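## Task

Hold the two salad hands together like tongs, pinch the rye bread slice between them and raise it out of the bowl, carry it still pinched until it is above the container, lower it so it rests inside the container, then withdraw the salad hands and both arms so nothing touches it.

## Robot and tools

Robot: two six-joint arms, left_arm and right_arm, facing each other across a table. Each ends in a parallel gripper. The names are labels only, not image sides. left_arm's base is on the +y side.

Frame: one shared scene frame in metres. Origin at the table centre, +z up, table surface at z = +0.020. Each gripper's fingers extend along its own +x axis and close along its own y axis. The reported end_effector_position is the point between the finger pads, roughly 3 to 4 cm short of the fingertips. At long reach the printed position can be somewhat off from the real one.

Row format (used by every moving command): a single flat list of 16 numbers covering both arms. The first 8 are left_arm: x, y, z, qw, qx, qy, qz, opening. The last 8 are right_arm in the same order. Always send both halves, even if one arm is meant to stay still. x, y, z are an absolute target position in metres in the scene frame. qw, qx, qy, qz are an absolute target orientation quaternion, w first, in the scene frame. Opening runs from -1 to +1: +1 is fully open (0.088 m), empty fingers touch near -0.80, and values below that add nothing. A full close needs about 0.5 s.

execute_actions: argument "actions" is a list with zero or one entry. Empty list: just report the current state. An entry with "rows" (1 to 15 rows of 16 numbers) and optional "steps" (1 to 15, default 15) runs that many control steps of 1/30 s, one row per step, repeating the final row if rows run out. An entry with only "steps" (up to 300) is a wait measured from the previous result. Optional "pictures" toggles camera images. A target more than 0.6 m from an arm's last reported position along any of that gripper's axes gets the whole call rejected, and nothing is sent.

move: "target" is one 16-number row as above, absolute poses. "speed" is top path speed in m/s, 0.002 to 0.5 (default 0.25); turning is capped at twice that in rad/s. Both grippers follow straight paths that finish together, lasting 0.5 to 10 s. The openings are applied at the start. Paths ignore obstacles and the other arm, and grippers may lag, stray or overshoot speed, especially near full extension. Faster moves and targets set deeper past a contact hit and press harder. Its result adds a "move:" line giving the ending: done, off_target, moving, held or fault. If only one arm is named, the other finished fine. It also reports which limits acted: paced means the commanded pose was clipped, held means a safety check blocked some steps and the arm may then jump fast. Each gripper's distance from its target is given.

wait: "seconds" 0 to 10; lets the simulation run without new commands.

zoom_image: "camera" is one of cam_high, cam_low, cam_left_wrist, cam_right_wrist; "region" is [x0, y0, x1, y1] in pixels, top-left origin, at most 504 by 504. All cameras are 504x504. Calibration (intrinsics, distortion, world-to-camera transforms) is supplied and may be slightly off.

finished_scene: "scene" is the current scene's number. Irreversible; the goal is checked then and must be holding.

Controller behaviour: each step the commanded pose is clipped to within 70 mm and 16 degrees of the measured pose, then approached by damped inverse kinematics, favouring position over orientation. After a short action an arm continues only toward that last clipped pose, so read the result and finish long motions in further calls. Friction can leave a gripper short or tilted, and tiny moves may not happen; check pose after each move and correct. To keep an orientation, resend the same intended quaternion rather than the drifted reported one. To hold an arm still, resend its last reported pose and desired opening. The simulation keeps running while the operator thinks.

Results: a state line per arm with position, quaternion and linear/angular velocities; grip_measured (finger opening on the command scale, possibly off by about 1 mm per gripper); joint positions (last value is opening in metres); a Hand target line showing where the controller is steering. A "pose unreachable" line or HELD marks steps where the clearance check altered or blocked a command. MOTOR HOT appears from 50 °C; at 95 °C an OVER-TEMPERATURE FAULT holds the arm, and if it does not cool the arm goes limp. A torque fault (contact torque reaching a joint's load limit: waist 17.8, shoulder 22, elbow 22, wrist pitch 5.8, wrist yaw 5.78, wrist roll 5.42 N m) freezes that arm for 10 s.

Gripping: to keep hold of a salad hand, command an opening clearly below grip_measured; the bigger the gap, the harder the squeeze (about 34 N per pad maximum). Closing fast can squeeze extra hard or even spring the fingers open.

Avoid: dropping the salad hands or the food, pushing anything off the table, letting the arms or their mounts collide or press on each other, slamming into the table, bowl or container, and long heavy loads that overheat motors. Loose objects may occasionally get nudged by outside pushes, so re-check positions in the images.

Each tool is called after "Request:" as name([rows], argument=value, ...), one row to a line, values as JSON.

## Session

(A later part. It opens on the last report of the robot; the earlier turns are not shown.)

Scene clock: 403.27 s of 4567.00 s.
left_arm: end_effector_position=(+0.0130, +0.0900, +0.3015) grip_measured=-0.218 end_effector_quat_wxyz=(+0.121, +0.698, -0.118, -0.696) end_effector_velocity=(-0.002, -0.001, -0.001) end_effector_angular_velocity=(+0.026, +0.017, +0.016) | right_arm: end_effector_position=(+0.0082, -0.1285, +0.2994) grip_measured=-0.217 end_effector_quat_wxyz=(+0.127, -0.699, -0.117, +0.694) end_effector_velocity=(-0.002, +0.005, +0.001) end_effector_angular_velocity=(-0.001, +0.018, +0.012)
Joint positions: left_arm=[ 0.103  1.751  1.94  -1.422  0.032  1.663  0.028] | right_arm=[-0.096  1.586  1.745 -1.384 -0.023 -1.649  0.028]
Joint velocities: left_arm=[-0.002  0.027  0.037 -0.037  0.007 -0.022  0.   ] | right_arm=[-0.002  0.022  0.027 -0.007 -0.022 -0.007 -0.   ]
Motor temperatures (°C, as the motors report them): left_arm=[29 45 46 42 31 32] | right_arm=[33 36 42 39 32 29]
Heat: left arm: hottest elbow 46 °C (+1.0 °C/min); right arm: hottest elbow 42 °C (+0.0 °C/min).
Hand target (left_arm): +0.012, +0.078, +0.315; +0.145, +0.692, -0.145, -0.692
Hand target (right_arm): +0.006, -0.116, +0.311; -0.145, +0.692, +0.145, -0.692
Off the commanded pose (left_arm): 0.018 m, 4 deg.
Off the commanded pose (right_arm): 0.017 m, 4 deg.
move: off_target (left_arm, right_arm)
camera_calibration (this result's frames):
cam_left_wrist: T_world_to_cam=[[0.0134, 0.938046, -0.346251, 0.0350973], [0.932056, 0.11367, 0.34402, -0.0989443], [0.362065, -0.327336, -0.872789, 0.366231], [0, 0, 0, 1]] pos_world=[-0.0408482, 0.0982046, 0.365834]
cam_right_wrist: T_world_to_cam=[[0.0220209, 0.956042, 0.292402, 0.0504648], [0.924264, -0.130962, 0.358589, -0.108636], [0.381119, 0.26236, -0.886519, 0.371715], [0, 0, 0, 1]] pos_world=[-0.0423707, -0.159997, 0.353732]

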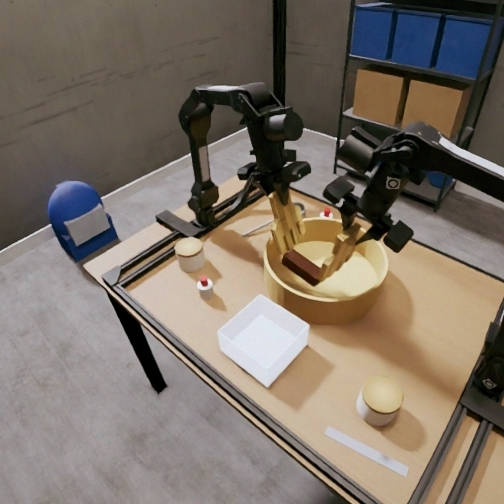

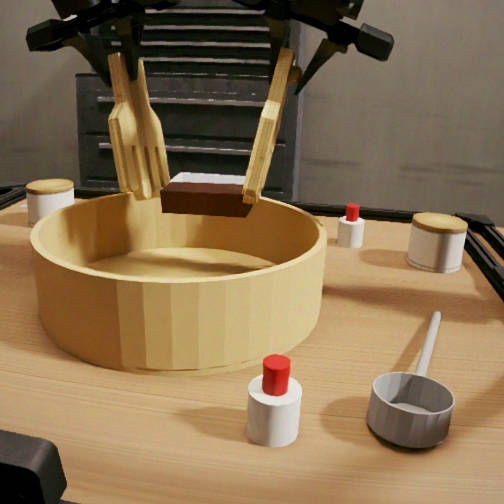

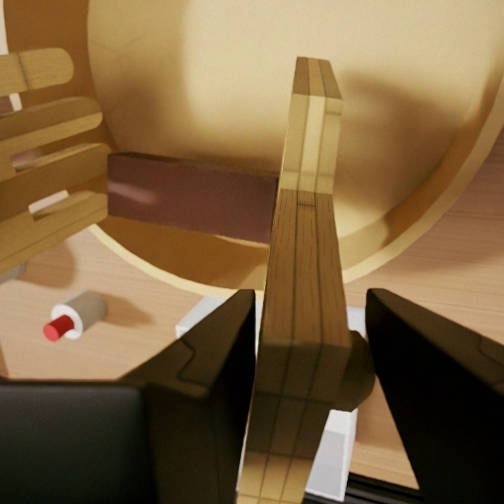

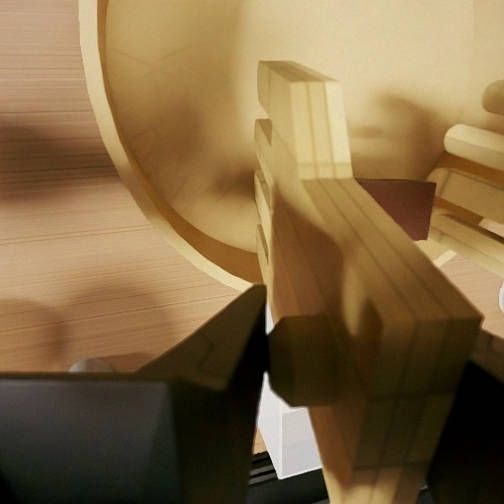

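Request:
move(target=[0.012,0.085,0.232,0.13,0.695,-0.13,-0.695,-1,0.006,-0.122,0.228,0.13,-0.695,-0.13,0.695,-1], speed=0.1)

Request:
move(target=[0.018,0.118,0.225,0.135,0.694,-0.135,-0.694,-1,0.012,-0.155,0.221,0.135,-0.694,-0.135,0.694,-1], speed=0.05)

Request:
move(target=[0.018,0.122,0.197,0.135,0.694,-0.135,-0.694,-1,0.012,-0.158,0.192,0.135,-0.694,-0.135,0.694,-1], speed=0.04)

Scene clock: 405.00 s of 4567.00 s.
left_arm: end_effector_position=(+0.0132, +0.0882, +0.2254) grip_measured=-0.217 end_effector_quat_wxyz=(+0.119, +0.698, -0.116, -0.697) end_effector_velocity=(-0.002, +0.004, -0.004) end_effector_angular_velocity=(+0.008, -0.004, +0.002) | right_arm: end_effector_position=(+0.0082, -0.1263, +0.2223) grip_measured=-0.218 end_effector_quat_wxyz=(+0.121, -0.699, -0.114, +0.695) end_effector_velocity=(+0.002, -0.001, -0.005) end_effector_angular_velocity=(+0.002, -0.010, +0.002)
Joint positions: left_arm=[ 0.103  1.68   1.545 -1.103  0.032  1.663  0.028] | right_arm=[-0.096  1.532  1.38  -1.085 -0.025 -1.653  0.028]
Joint velocities: left_arm=[-0.007 -0.012 -0.027  0.007 -0.007 -0.007  0.   ] | right_arm=[-0.002 -0.007 -0.027  0.022  0.007 -0.007 -0.   ]
Motor temperatures (°C, as the motors report them): left_arm=[29 45 46 43 31 32] | right_arm=[33 36 42 39 32 29]
Heat: left arm: hottest elbow 46 °C (+1.0 °C/min); right arm: hottest elbow 42 °C (+0.0 °C/min).
Hand target (left_arm): +0.012, +0.086, +0.232; +0.130, +0.695, -0.130, -0.695
Hand target (right_arm): +0.006, -0.123, +0.228; -0.130, +0.695, +0.130, -0.695
Off the commanded pose (left_arm): 0.007 m, 2 deg.
Off the commanded pose (right_arm): 0.007 m, 2 deg.
move: done
camera_calibration (this result's frames):
cam_left_wrist: T_world_to_cam=[[0.01322, 0.939729, -0.341666, 0.00928425], [0.932368, 0.111869, 0.343765, -0.0724693], [0.361268, -0.323103, -0.874694, 0.299242], [0, 0, 0, 1]] pos_world=[-0.040661, 0.0960683, 0.28983]
cam_right_wrist: T_world_to_cam=[[0.018081, 0.959684, 0.280499, 0.0741141], [0.925418, -0.122272, 0.358681, -0.0795789], [0.378517, 0.253094, -0.890319, 0.302569], [0, 0, 0, 1]] pos_world=[-0.0422241, -0.157435, 0.277138]

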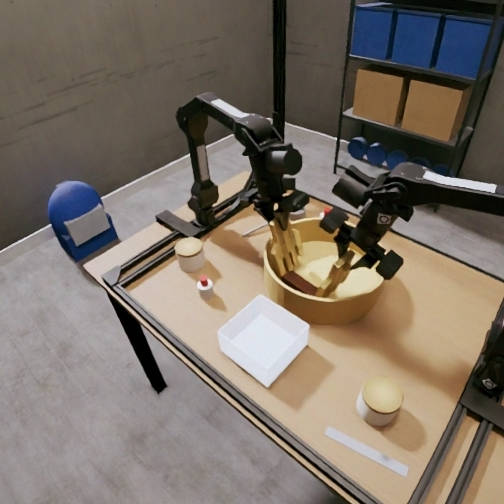

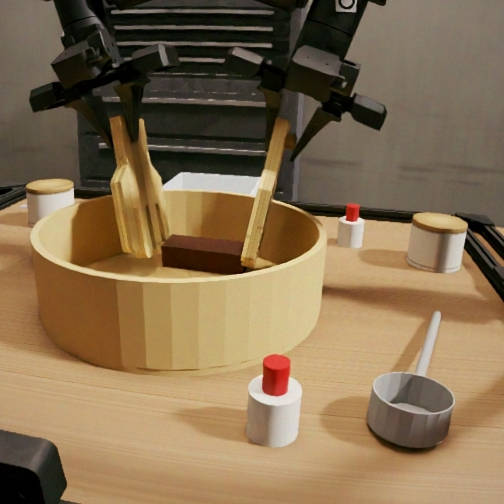

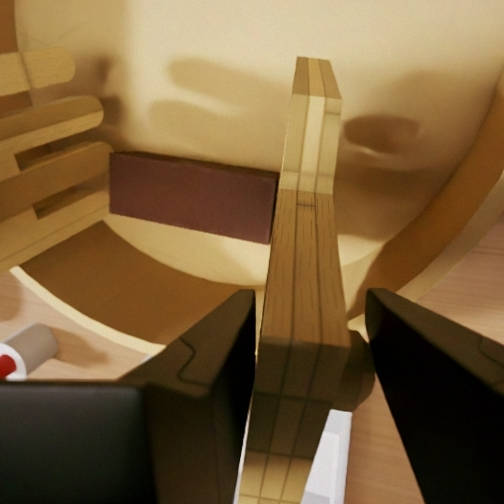

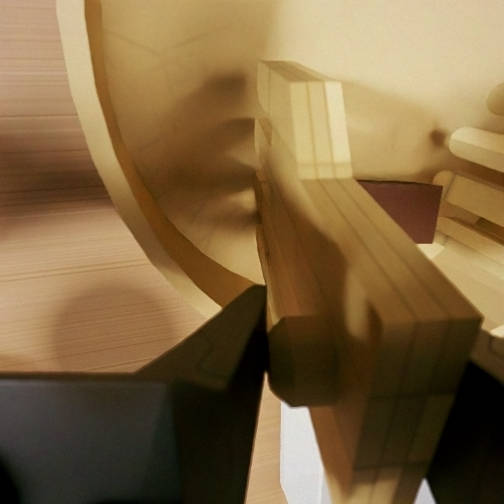

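Scene clock: 405.93 s of 4567.00 s.
left_arm: end_effector_position=(+0.0169, +0.1154, +0.2235) grip_measured=-0.217 end_effector_quat_wxyz=(+0.131, +0.695, -0.133, -0.694) end_effector_velocity=(-0.000, +0.004, -0.001) end_effector_angular_velocity=(-0.002, +0.001, +0.021) | right_arm: end_effector_position=(+0.0104, -0.1524, +0.2213) grip_measured=-0.219 end_effector_quat_wxyz=(+0.133, -0.694, -0.135, +0.695) end_effector_velocity=(-0.003, -0.003, +0.001) end_effector_angular_velocity=(+0.015, +0.016, +0.012)
Joint positions: left_arm=[ 0.128  1.545  1.384 -1.037  0.047  1.692  0.028] | right_arm=[-0.123  1.398  1.242 -1.037 -0.048 -1.688  0.028]
Joint velocities: left_arm=[-0.002 -0.017 -0.022  0.007 -0.007 -0.022  0.   ] | right_arm=[-0.002 -0.022 -0.017  0.007 -0.022 -0.007 -0.   ]
Motor temperatures (°C, as the motors report them): left_arm=[29 45 46 43 31 32] | right_arm=[33 36 42 39 32 29]
Heat: left arm: hottest elbow 46 °C (+1.0 °C/min); right arm: hottest elbow 42 °C (+0.0 °C/min).
Hand target (left_arm): +0.018, +0.118, +0.225; +0.135, +0.694, -0.135, -0.694
Hand target (right_arm): +0.012, -0.155, +0.221; -0.135, +0.694, +0.135, -0.694
Off the commanded pose (left_arm): 0.003 m, 0 deg.
Off the commanded pose (right_arm): 0.003 m, 0 deg.
move: done
camera_calibration (this result's frames):
cam_left_wrist: T_world_to_cam=[[0.0202061, 0.924549, -0.380528, -0.00666227], [0.932766, 0.119581, 0.34007, -0.0783927], [0.359915, -0.361815, -0.859972, 0.306212], [0, 0, 0, 1]] pos_world=[-0.0369534, 0.126326, 0.287457]
cam_right_wrist: T_world_to_cam=[[0.00619611, 0.945474, 0.325637, 0.0873419], [0.928767, -0.126131, 0.348545, -0.0828121], [0.370614, 0.300281, -0.878907, 0.312166], [0, 0, 0, 1]] pos_world=[-0.039321, -0.186762, 0.274787]

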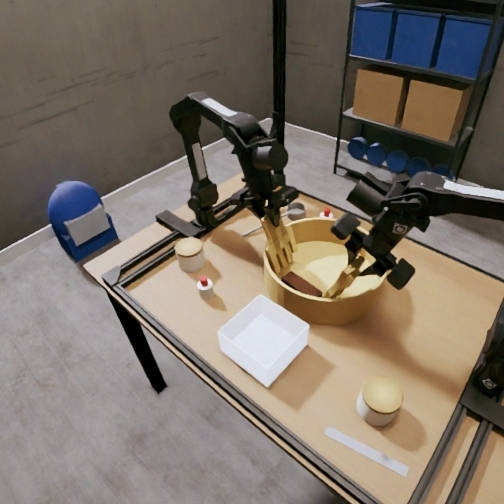

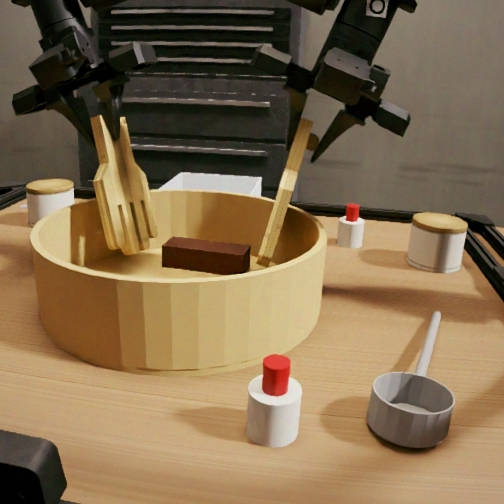

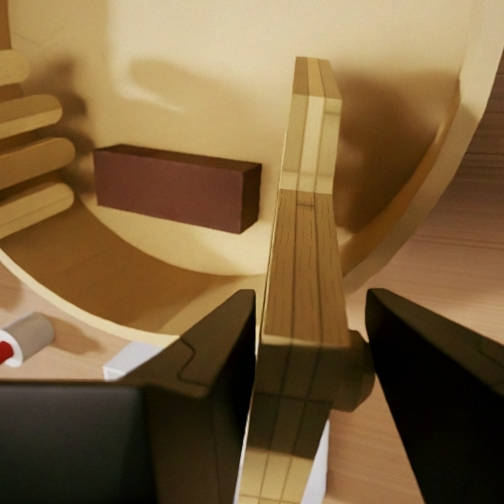

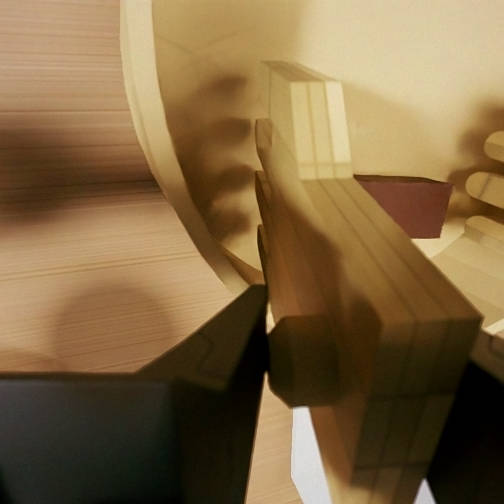

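Scene clock: 406.97 s of 4567.00 s.
left_arm: end_effector_position=(+0.0139, +0.1159, +0.2032) grip_measured=-0.218 end_effector_quat_wxyz=(+0.138, +0.689, -0.148, -0.696) end_effector_velocity=(-0.002, +0.003, -0.004) end_effector_angular_velocity=(+0.008, -0.003, +0.002) | right_arm: end_effector_position=(+0.0084, -0.1513, +0.2001) grip_measured=-0.219 end_effector_quat_wxyz=(+0.141, -0.688, -0.150, +0.696) end_effector_velocity=(+0.001, -0.006, -0.007) end_effector_angular_velocity=(-0.027, -0.006, +0.001)
Joint positions: left_arm=[ 0.126  1.516  1.266 -0.918  0.062  1.698  0.028] | right_arm=[-0.122  1.374  1.127 -0.914 -0.061 -1.693  0.028]
Joint velocities: left_arm=[-0.007 -0.007 -0.022  0.007 -0.007 -0.007  0.   ] | right_arm=[-0.002 -0.002 -0.022 -0.007  0.007 -0.007  0.   ]
Motor temperatures (°C, as the motors report them): left_arm=[29 45 46 43 31 32] | right_arm=[33 36 42 39 32 29]
Heat: left arm: hottest elbow 46 °C (+1.0 °C/min); right arm: hottest elbow 42 °C (+0.0 °C/min).
Hand target (left_arm): +0.018, +0.122, +0.197; +0.135, +0.694, -0.135, -0.694
Hand target (right_arm): +0.012, -0.158, +0.192; -0.135, +0.694, +0.135, -0.694
Off the commanded pose (left_arm): 0.010 m, 2 deg.
Off the commanded pose (right_arm): 0.011 m, 2 deg.
move: off_target (left_arm, right_arm)
camera_calibration (this result's frames):
cam_left_wrist: T_world_to_cam=[[0.0292927, 0.911993, -0.409158, -0.00764431], [0.937012, 0.117483, 0.328947, -0.0662855], [0.348067, -0.393021, -0.851107, 0.292046], [0, 0, 0, 1]] pos_world=[-0.0393172, 0.129539, 0.267239]
cam_right_wrist: T_world_to_cam=[[-0.00108336, 0.934253, 0.356609, 0.0853526], [0.932262, -0.128072, 0.338358, -0.0717028], [0.361783, 0.33282, -0.870829, 0.297301], [0, 0, 0, 1]] pos_world=[-0.0406203, -0.187872, 0.252722]

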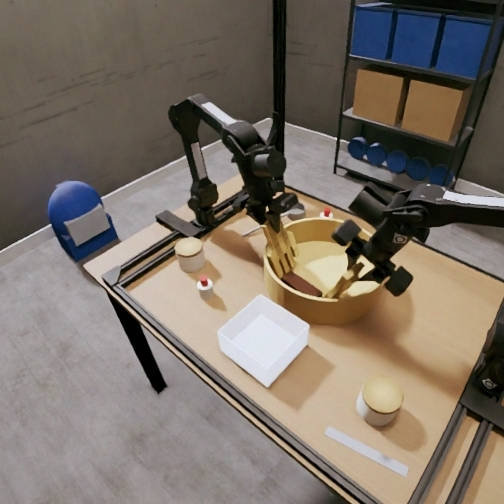

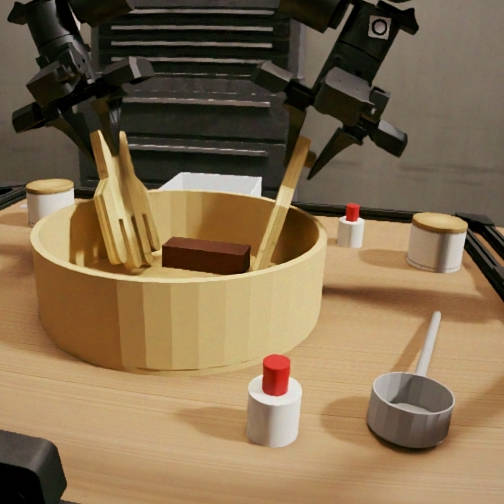

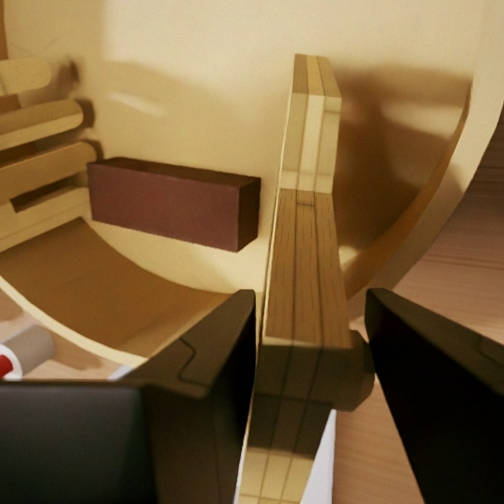

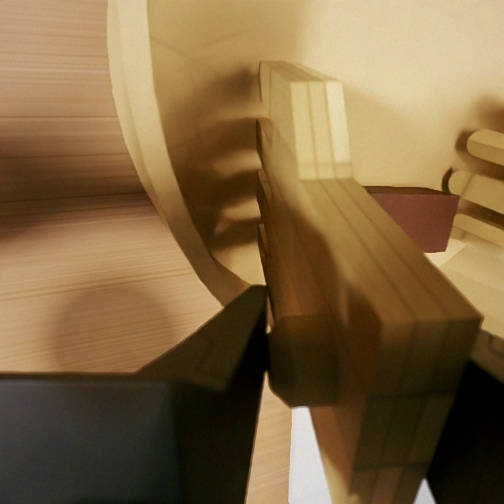

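Request:
move(target=[0.016,0.092,0.196,0.14,0.693,-0.14,-0.693,-1,0.011,-0.129,0.191,0.14,-0.693,-0.14,0.693,-1], speed=0.03)

Request:
move(target=[0.016,0.086,0.335,0.165,0.688,-0.165,-0.688,-1,0.011,-0.123,0.33,0.165,-0.688,-0.165,0.688,-1], speed=0.13)

Scene clock: 408.43 s of 4567.00 s.
left_arm: end_effector_position=(+0.0150, +0.1015, +0.2017) grip_measured=-0.219 end_effector_quat_wxyz=(+0.140, +0.691, -0.140, -0.696) end_effector_velocity=(-0.002, +0.001, -0.000) end_effector_angular_velocity=(+0.016, +0.017, +0.015) | right_arm: end_effector_position=(+0.0098, -0.1375, +0.1950) grip_measured=-0.219 end_effector_quat_wxyz=(+0.140, -0.691, -0.138, +0.696) end_effector_velocity=(-0.003, -0.002, -0.001) end_effector_angular_velocity=(-0.020, +0.026, -0.001)
Joint positions: left_arm=[ 0.12   1.577  1.322 -0.921  0.053  1.68   0.028] | right_arm=[-0.117  1.441  1.17  -0.908 -0.052 -1.675  0.028]
Joint velocities: left_arm=[-0.002  0.007  0.012 -0.022  0.007 -0.022 -0.   ] | right_arm=[-0.002  0.007  0.007 -0.022 -0.022  0.007 -0.   ]
Motor temperatures (°C, as the motors report them): left_arm=[29 45 46 43 31 32] | right_arm=[33 36 42 39 32 29]
Heat: left arm: hottest elbow 46 °C (+1.0 °C/min); right arm: hottest elbow 42 °C (+0.0 °C/min).
Hand target (left_arm): +0.016, +0.092, +0.196; +0.140, +0.693, -0.140, -0.693
Hand target (right_arm): +0.011, -0.129, +0.191; -0.140, +0.693, +0.140, -0.693
Off the commanded pose (left_arm): 0.011 m, 0 deg.
Off the commanded pose (right_arm): 0.009 m, 1 deg.
move: off_target (left_arm, right_arm)
camera_calibration (this result's frames):
cam_left_wrist: T_world_to_cam=[[0.0152409, 0.915855, -0.40122, 0.00303449], [0.935344, 0.12877, 0.32947, -0.0663958], [0.353412, -0.3803, -0.854677, 0.283988], [0, 0, 0, 1]] pos_world=[-0.0383083, 0.113771, 0.265811]
cam_right_wrist: T_world_to_cam=[[0.0129952, 0.940893, 0.338454, 0.0785811], [0.930568, -0.135237, 0.340227, -0.0709312], [0.365888, 0.310533, -0.877323, 0.285924], [0, 0, 0, 1]] pos_world=[-0.0396312, -0.172318, 0.248384]

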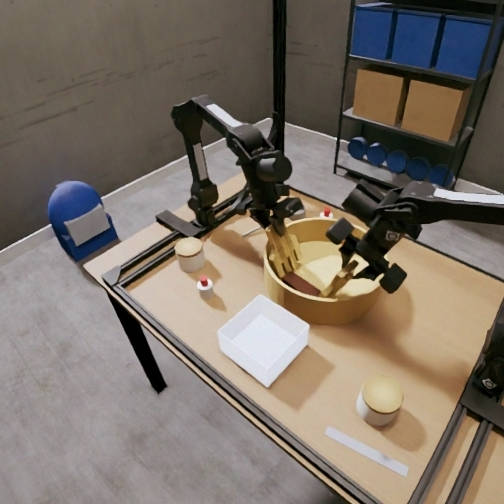

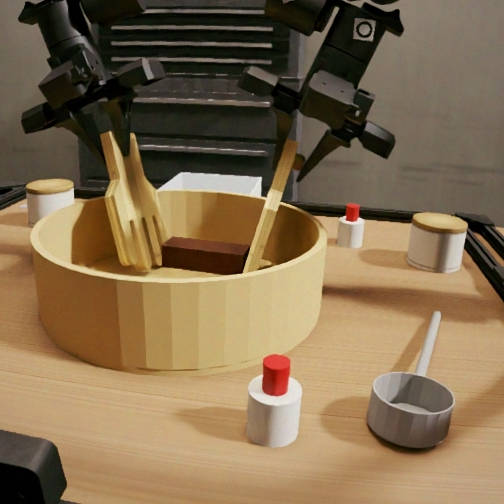

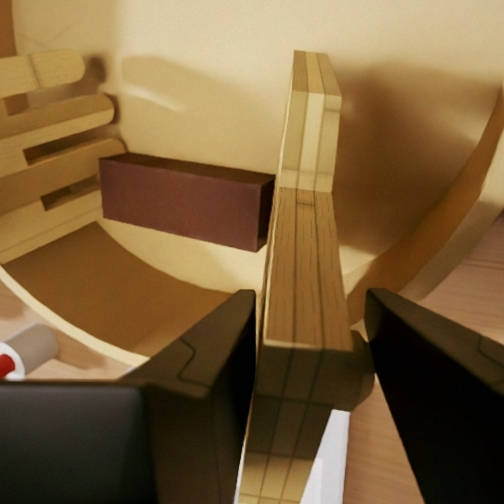

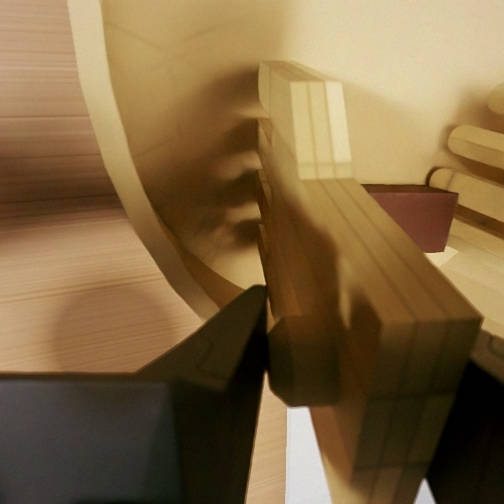

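Scene clock: 409.97 s of 4567.00 s.
left_arm: end_effector_position=(+0.0158, +0.0975, +0.3204) grip_measured=-0.212 end_effector_quat_wxyz=(+0.140, +0.691, -0.136, -0.696) end_effector_velocity=(+0.000, +0.002, +0.001) end_effector_angular_velocity=(+0.023, -0.001, +0.007) | right_arm: end_effector_position=(+0.0116, -0.1350, +0.3185) grip_measured=-0.219 end_effector_quat_wxyz=(+0.146, -0.692, -0.139, +0.693) end_effector_velocity=(+0.002, -0.001, +0.003) end_effector_angular_velocity=(-0.008, -0.020, +0.028)
Joint positions: left_arm=[ 0.12   1.706  1.952 -1.426  0.051  1.676  0.029] | right_arm=[-0.119  1.543  1.765 -1.39  -0.046 -1.671  0.028]
Joint velocities: left_arm=[-0.002  0.017  0.032 -0.037 -0.007 -0.007  0.   ] | right_arm=[-0.002  0.007  0.022 -0.022  0.007 -0.037 -0.   ]
Motor temperatures (°C, as the motors report them): left_arm=[29 45 46 44 31 32] | right_arm=[33 36 42 39 32 29]
Heat: left arm: hottest elbow 46 °C (+1.0 °C/min); right arm: hottest elbow 42 °C (+0.0 °C/min).
Hand target (left_arm): +0.016, +0.086, +0.335; +0.165, +0.688, -0.165, -0.688
Hand target (right_arm): +0.011, -0.123, +0.330; -0.165, +0.688, +0.165, -0.688
Off the commanded pose (left_arm): 0.019 m, 4 deg.
Off the commanded pose (right_arm): 0.017 m, 4 deg.
move: off_target (left_arm, right_arm)
camera_calibration (this result's frames):
cam_left_wrist: T_world_to_cam=[[0.0108788, 0.917691, -0.397145, 0.0528773], [0.934733, 0.131743, 0.330027, -0.106229], [0.355184, -0.374815, -0.856363, 0.383623], [0, 0, 0, 1]] pos_world=[-0.0375361, 0.109257, 0.384579]
cam_right_wrist: T_world_to_cam=[[0.0180926, 0.937118, 0.348543, 0.0306852], [0.927522, -0.145895, 0.344118, -0.116879], [0.37333, 0.317055, -0.871838, 0.391841], [0, 0, 0, 1]] pos_world=[-0.0384329, -0.170043, 0.371147]

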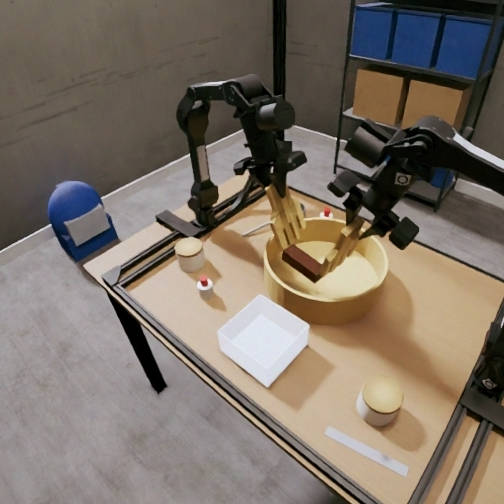

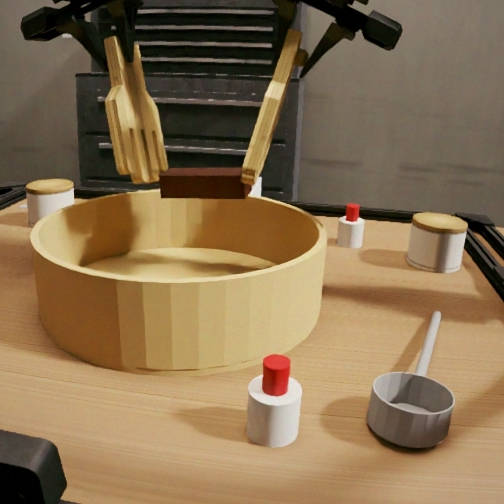

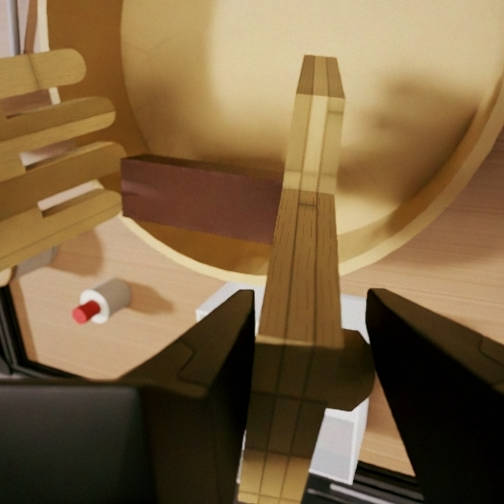

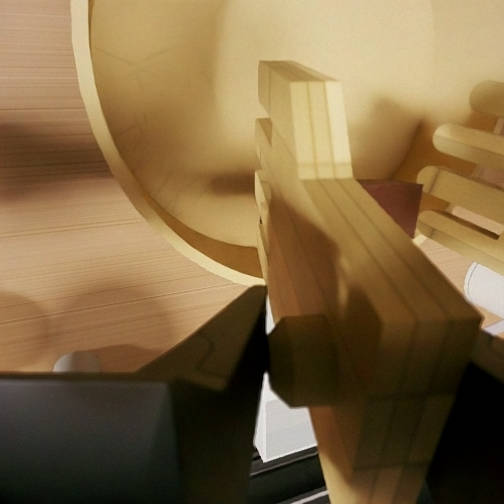

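Request:
move(target=[0.225,0.108,0.33,0.165,0.688,-0.165,-0.688,-1,0.22,-0.101,0.325,0.165,-0.688,-0.165,0.688,-1], speed=0.14)

Scene clock: 412.47 s of 4567.00 s.
left_arm: end_effector_position=(+0.2228, +0.1097, +0.3278) grip_measured=-0.213 end_effector_quat_wxyz=(+0.178, +0.692, -0.171, -0.678) end_effector_velocity=(+0.007, +0.002, -0.001) end_effector_angular_velocity=(+0.008, -0.024, +0.010) | right_arm: end_effector_position=(+0.2186, -0.1037, +0.3232) grip_measured=-0.220 end_effector_quat_wxyz=(+0.172, -0.689, -0.168, +0.683) end_effector_velocity=(-0.001, +0.002, +0.001) end_effector_angular_velocity=(+0.011, +0.021, -0.001)
Joint positions: left_arm=[ 0.715  1.993  2.335 -1.51   0.302  2.215  0.029] | right_arm=[-0.696  2.009  2.344 -1.514 -0.296 -2.203  0.028]
Joint velocities: left_arm=[ 0.007  0.002  0.002  0.007 -0.022  0.007 -0.   ] | right_arm=[-0.002  0.007  0.012 -0.007 -0.022  0.007 -0.   ]
Motor temperatures (°C, as the motors report them): left_arm=[29 45 46 44 31 32] | right_arm=[33 36 42 40 32 29]
Heat: left arm: hottest elbow 46 °C (+1.0 °C/min); right arm: hottest elbow 42 °C (+0.0 °C/min).
Hand target (left_arm): +0.225, +0.108, +0.330; +0.181, +0.692, -0.177, -0.676
Hand target (right_arm): +0.220, -0.103, +0.324; -0.174, +0.689, +0.171, -0.683
Off the commanded pose (left_arm): 0.004 m, 2 deg.
Off the commanded pose (right_arm): 0.004 m, 1 deg.
joint sent to its limit (left arm) — the command would take joint 3 (elbow) past its upper limit, so that joint was sent only as far as its limit.
joint sent to its limit (right arm) — the command would take joint 3 (elbow) past its upper limit, so that joint was sent only as far as its limit.
move: done
camera_calibration (this result's frames):
cam_left_wrist: T_world_to_cam=[[0.014039, 0.871325, -0.490505, 0.0773399], [0.92512, 0.174823, 0.337031, -0.308594], [0.379415, -0.458507, -0.803626, 0.30756], [0, 0, 0, 1]] pos_world=[0.167708, 0.12758, 0.389105]
cam_right_wrist: T_world_to_cam=[[0.0126076, 0.906076, 0.422926, -0.030112], [0.924108, -0.17211, 0.341179, -0.306947], [0.381924, 0.386528, -0.839482, 0.303606], [0, 0, 0, 1]] pos_world=[0.168078, -0.142897, 0.372331]

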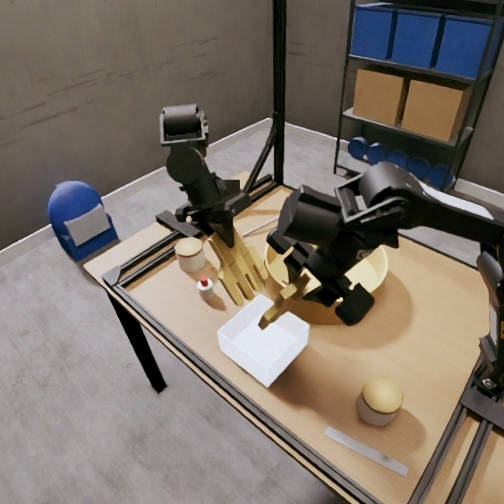

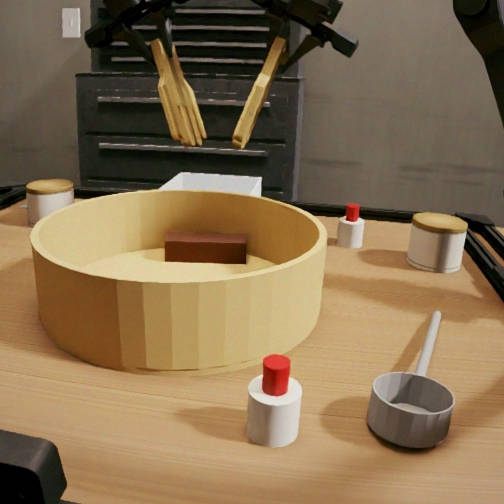

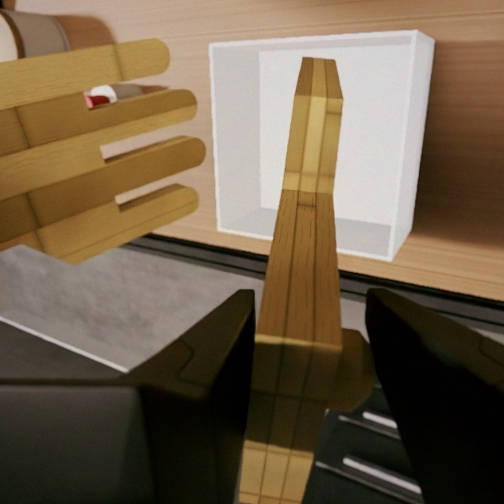

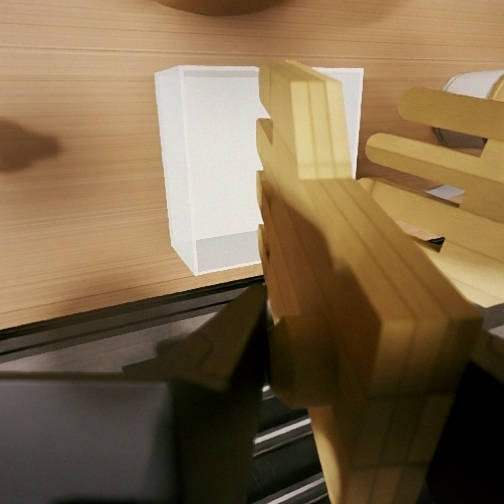

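Request:
move(target=[0.03,0.13,0.30,0.14,0.693,-0.14,-0.693,-1,0.03,-0.165,0.30,0.14,-0.693,-0.14,0.693,-1], speed=0.15)

Request:
move(target=[0.03,0.118,0.235,0.125,0.696,-0.125,-0.696,-1,0.03,-0.155,0.231,0.125,-0.696,-0.125,0.696,-1], speed=0.06)

Scene clock: 415.23 s of 4567.00 s.
left_arm: end_effector_position=(+0.0306, +0.1290, +0.2975) grip_measured=-0.214 end_effector_quat_wxyz=(+0.135, +0.693, -0.135, -0.696) end_effector_velocity=(-0.001, +0.000, +0.000) end_effector_angular_velocity=(-0.003, -0.008, +0.030) | right_arm: end_effector_position=(+0.0303, -0.1627, +0.2998) grip_measured=-0.220 end_effector_quat_wxyz=(+0.136, -0.694, -0.137, +0.693) end_effector_velocity=(-0.003, -0.007, -0.002) end_effector_angular_velocity=(-0.023, +0.001, -0.002)
Joint positions: left_arm=[ 0.186  1.562  1.701 -1.332  0.074  1.743  0.028] | right_arm=[-0.208  1.438  1.595 -1.346 -0.078 -1.765  0.028]
Joint velocities: left_arm=[-0.012 -0.007 -0.007  0.007 -0.022 -0.037 -0.   ] | right_arm=[ 0.007 -0.012 -0.012 -0.022  0.007  0.007 -0.001]
Motor temperatures (°C, as the motors report them): left_arm=[29 45 46 44 31 32] | right_arm=[33 37 42 39 32 29]
Heat: left arm: hottest elbow 46 °C (+1.0 °C/min); right arm: hottest elbow 42 °C (+0.0 °C/min).
Hand target (left_arm): +0.030, +0.131, +0.300; +0.138, +0.694, -0.138, -0.693
Hand target (right_arm): +0.029, -0.164, +0.301; -0.140, +0.695, +0.140, -0.691
Off the commanded pose (left_arm): 0.003 m, 1 deg.
Off the commanded pose (right_arm): 0.002 m, 1 deg.
move: done
camera_calibration (this result's frames):
cam_left_wrist: T_world_to_cam=[[0.0169087, 0.921426, -0.388186, 0.0114195], [0.934431, 0.123571, 0.33402, -0.116743], [0.355743, -0.368381, -0.858919, 0.37052], [0, 0, 0, 1]] pos_world=[-0.0229146, 0.140396, 0.361674]
cam_right_wrist: T_world_to_cam=[[0.00784961, 0.942669, 0.333637, 0.0685174], [0.927693, -0.131406, 0.349453, -0.131054], [0.37326, 0.30677, -0.875539, 0.376837], [0, 0, 0, 1]] pos_world=[-0.0196177, -0.197413, 0.352873]

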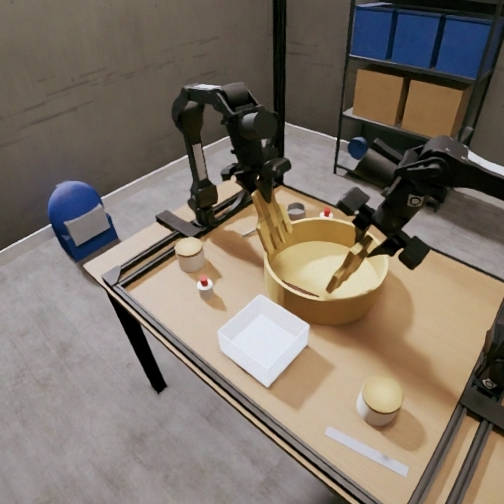

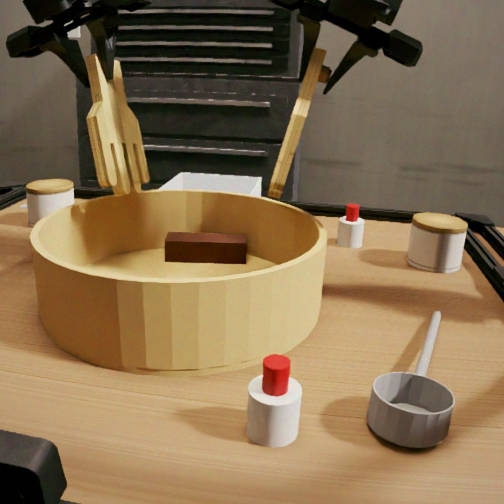

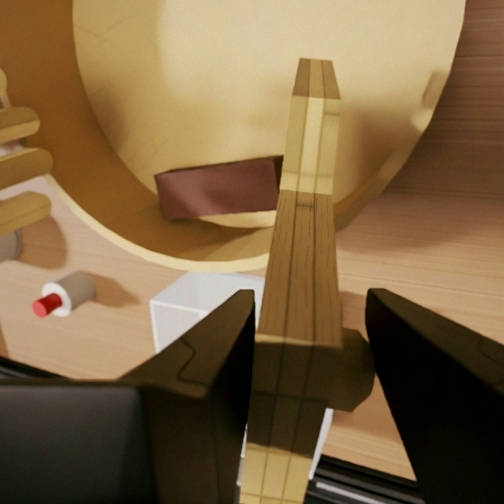

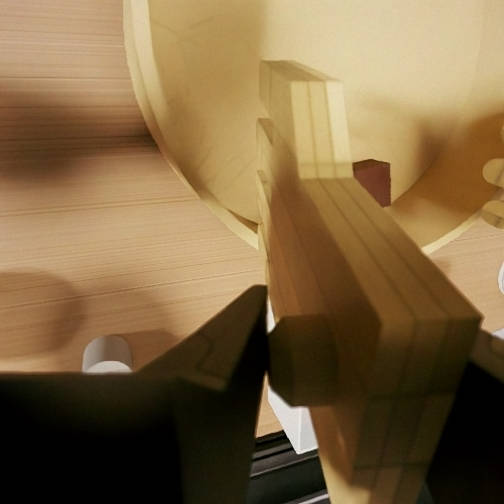

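Scene clock: 416.77 s of 4567.00 s.
left_arm: end_effector_position=(+0.0261, +0.1157, +0.2404) grip_measured=-0.217 end_effector_quat_wxyz=(+0.127, +0.691, -0.136, -0.699) end_effector_velocity=(-0.000, +0.004, -0.007) end_effector_angular_velocity=(+0.028, -0.005, -0.007) | right_arm: end_effector_position=(+0.0251, -0.1514, +0.2406) grip_measured=-0.220 end_effector_quat_wxyz=(+0.132, -0.689, -0.143, +0.698) end_effector_velocity=(-0.002, -0.000, -0.003) end_effector_angular_velocity=(-0.001, +0.010, -0.002)
Joint positions: left_arm=[ 0.166  1.56   1.467 -1.112  0.074  1.735  0.028] | right_arm=[-0.189  1.414  1.33  -1.104 -0.087 -1.759  0.028]
Joint velocities: left_arm=[-0.002  0.002 -0.017 -0.007 -0.007  0.007 -0.   ] | right_arm=[ 0.002 -0.002 -0.012  0.007 -0.007  0.007  0.   ]
Motor temperatures (°C, as the motors report them): left_arm=[29 45 46 44 31 32] | right_arm=[33 37 42 39 32 29]
Heat: left arm: hottest elbow 46 °C (+1.0 °C/min); right arm: hottest elbow 42 °C (+0.0 °C/min).
Hand target (left_arm): +0.030, +0.119, +0.235; +0.125, +0.696, -0.125, -0.696
Hand target (right_arm): +0.030, -0.156, +0.231; -0.125, +0.696, +0.125, -0.696
Off the commanded pose (left_arm): 0.007 m, 1 deg.
Off the commanded pose (right_arm): 0.011 m, 2 deg.
move: off_target (right_arm)
camera_calibration (this result's frames):
cam_left_wrist: T_world_to_cam=[[0.0268803, 0.925204, -0.378516, -0.00146676], [0.937468, 0.108121, 0.330853, -0.0893909], [0.347032, -0.36374, -0.864443, 0.319175], [0, 0, 0, 1]] pos_world=[-0.0269233, 0.127119, 0.304929]
cam_right_wrist: T_world_to_cam=[[-0.0044429, 0.942154, 0.335149, 0.0774849], [0.933501, -0.116262, 0.339204, -0.0994685], [0.358547, 0.314369, -0.878986, 0.325746], [0, 0, 0, 1]] pos_world=[-0.0235971, -0.186972, 0.294097]

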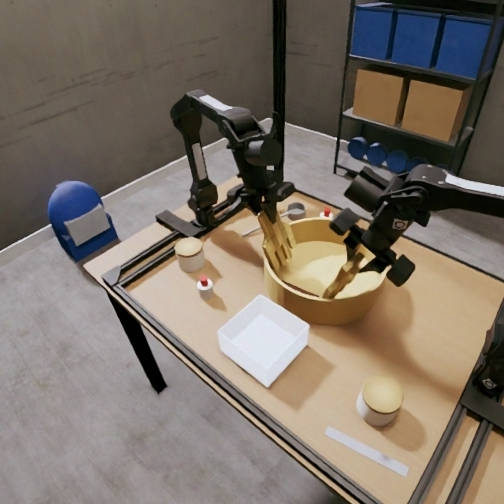

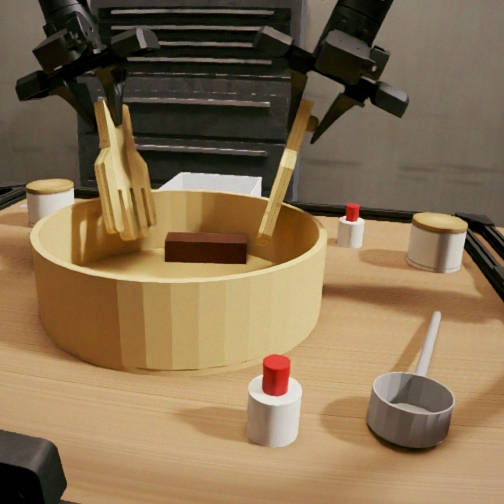

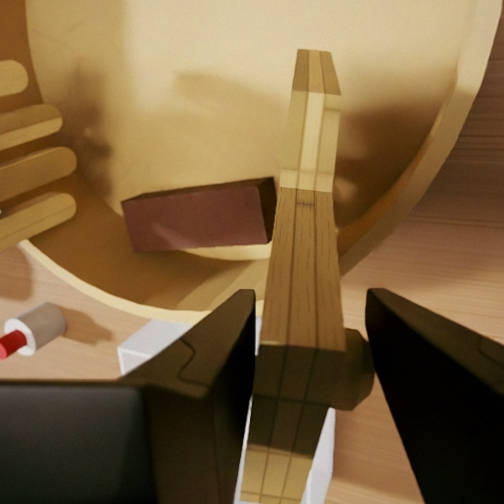

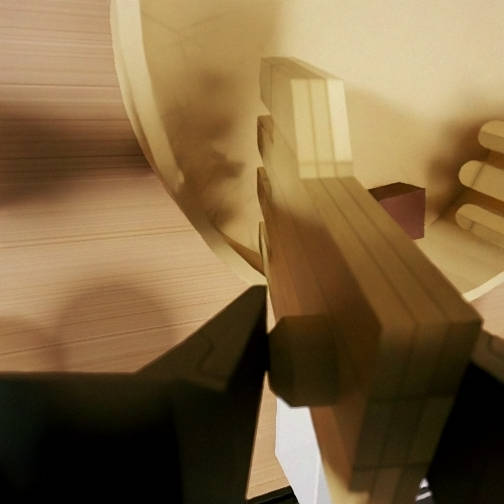

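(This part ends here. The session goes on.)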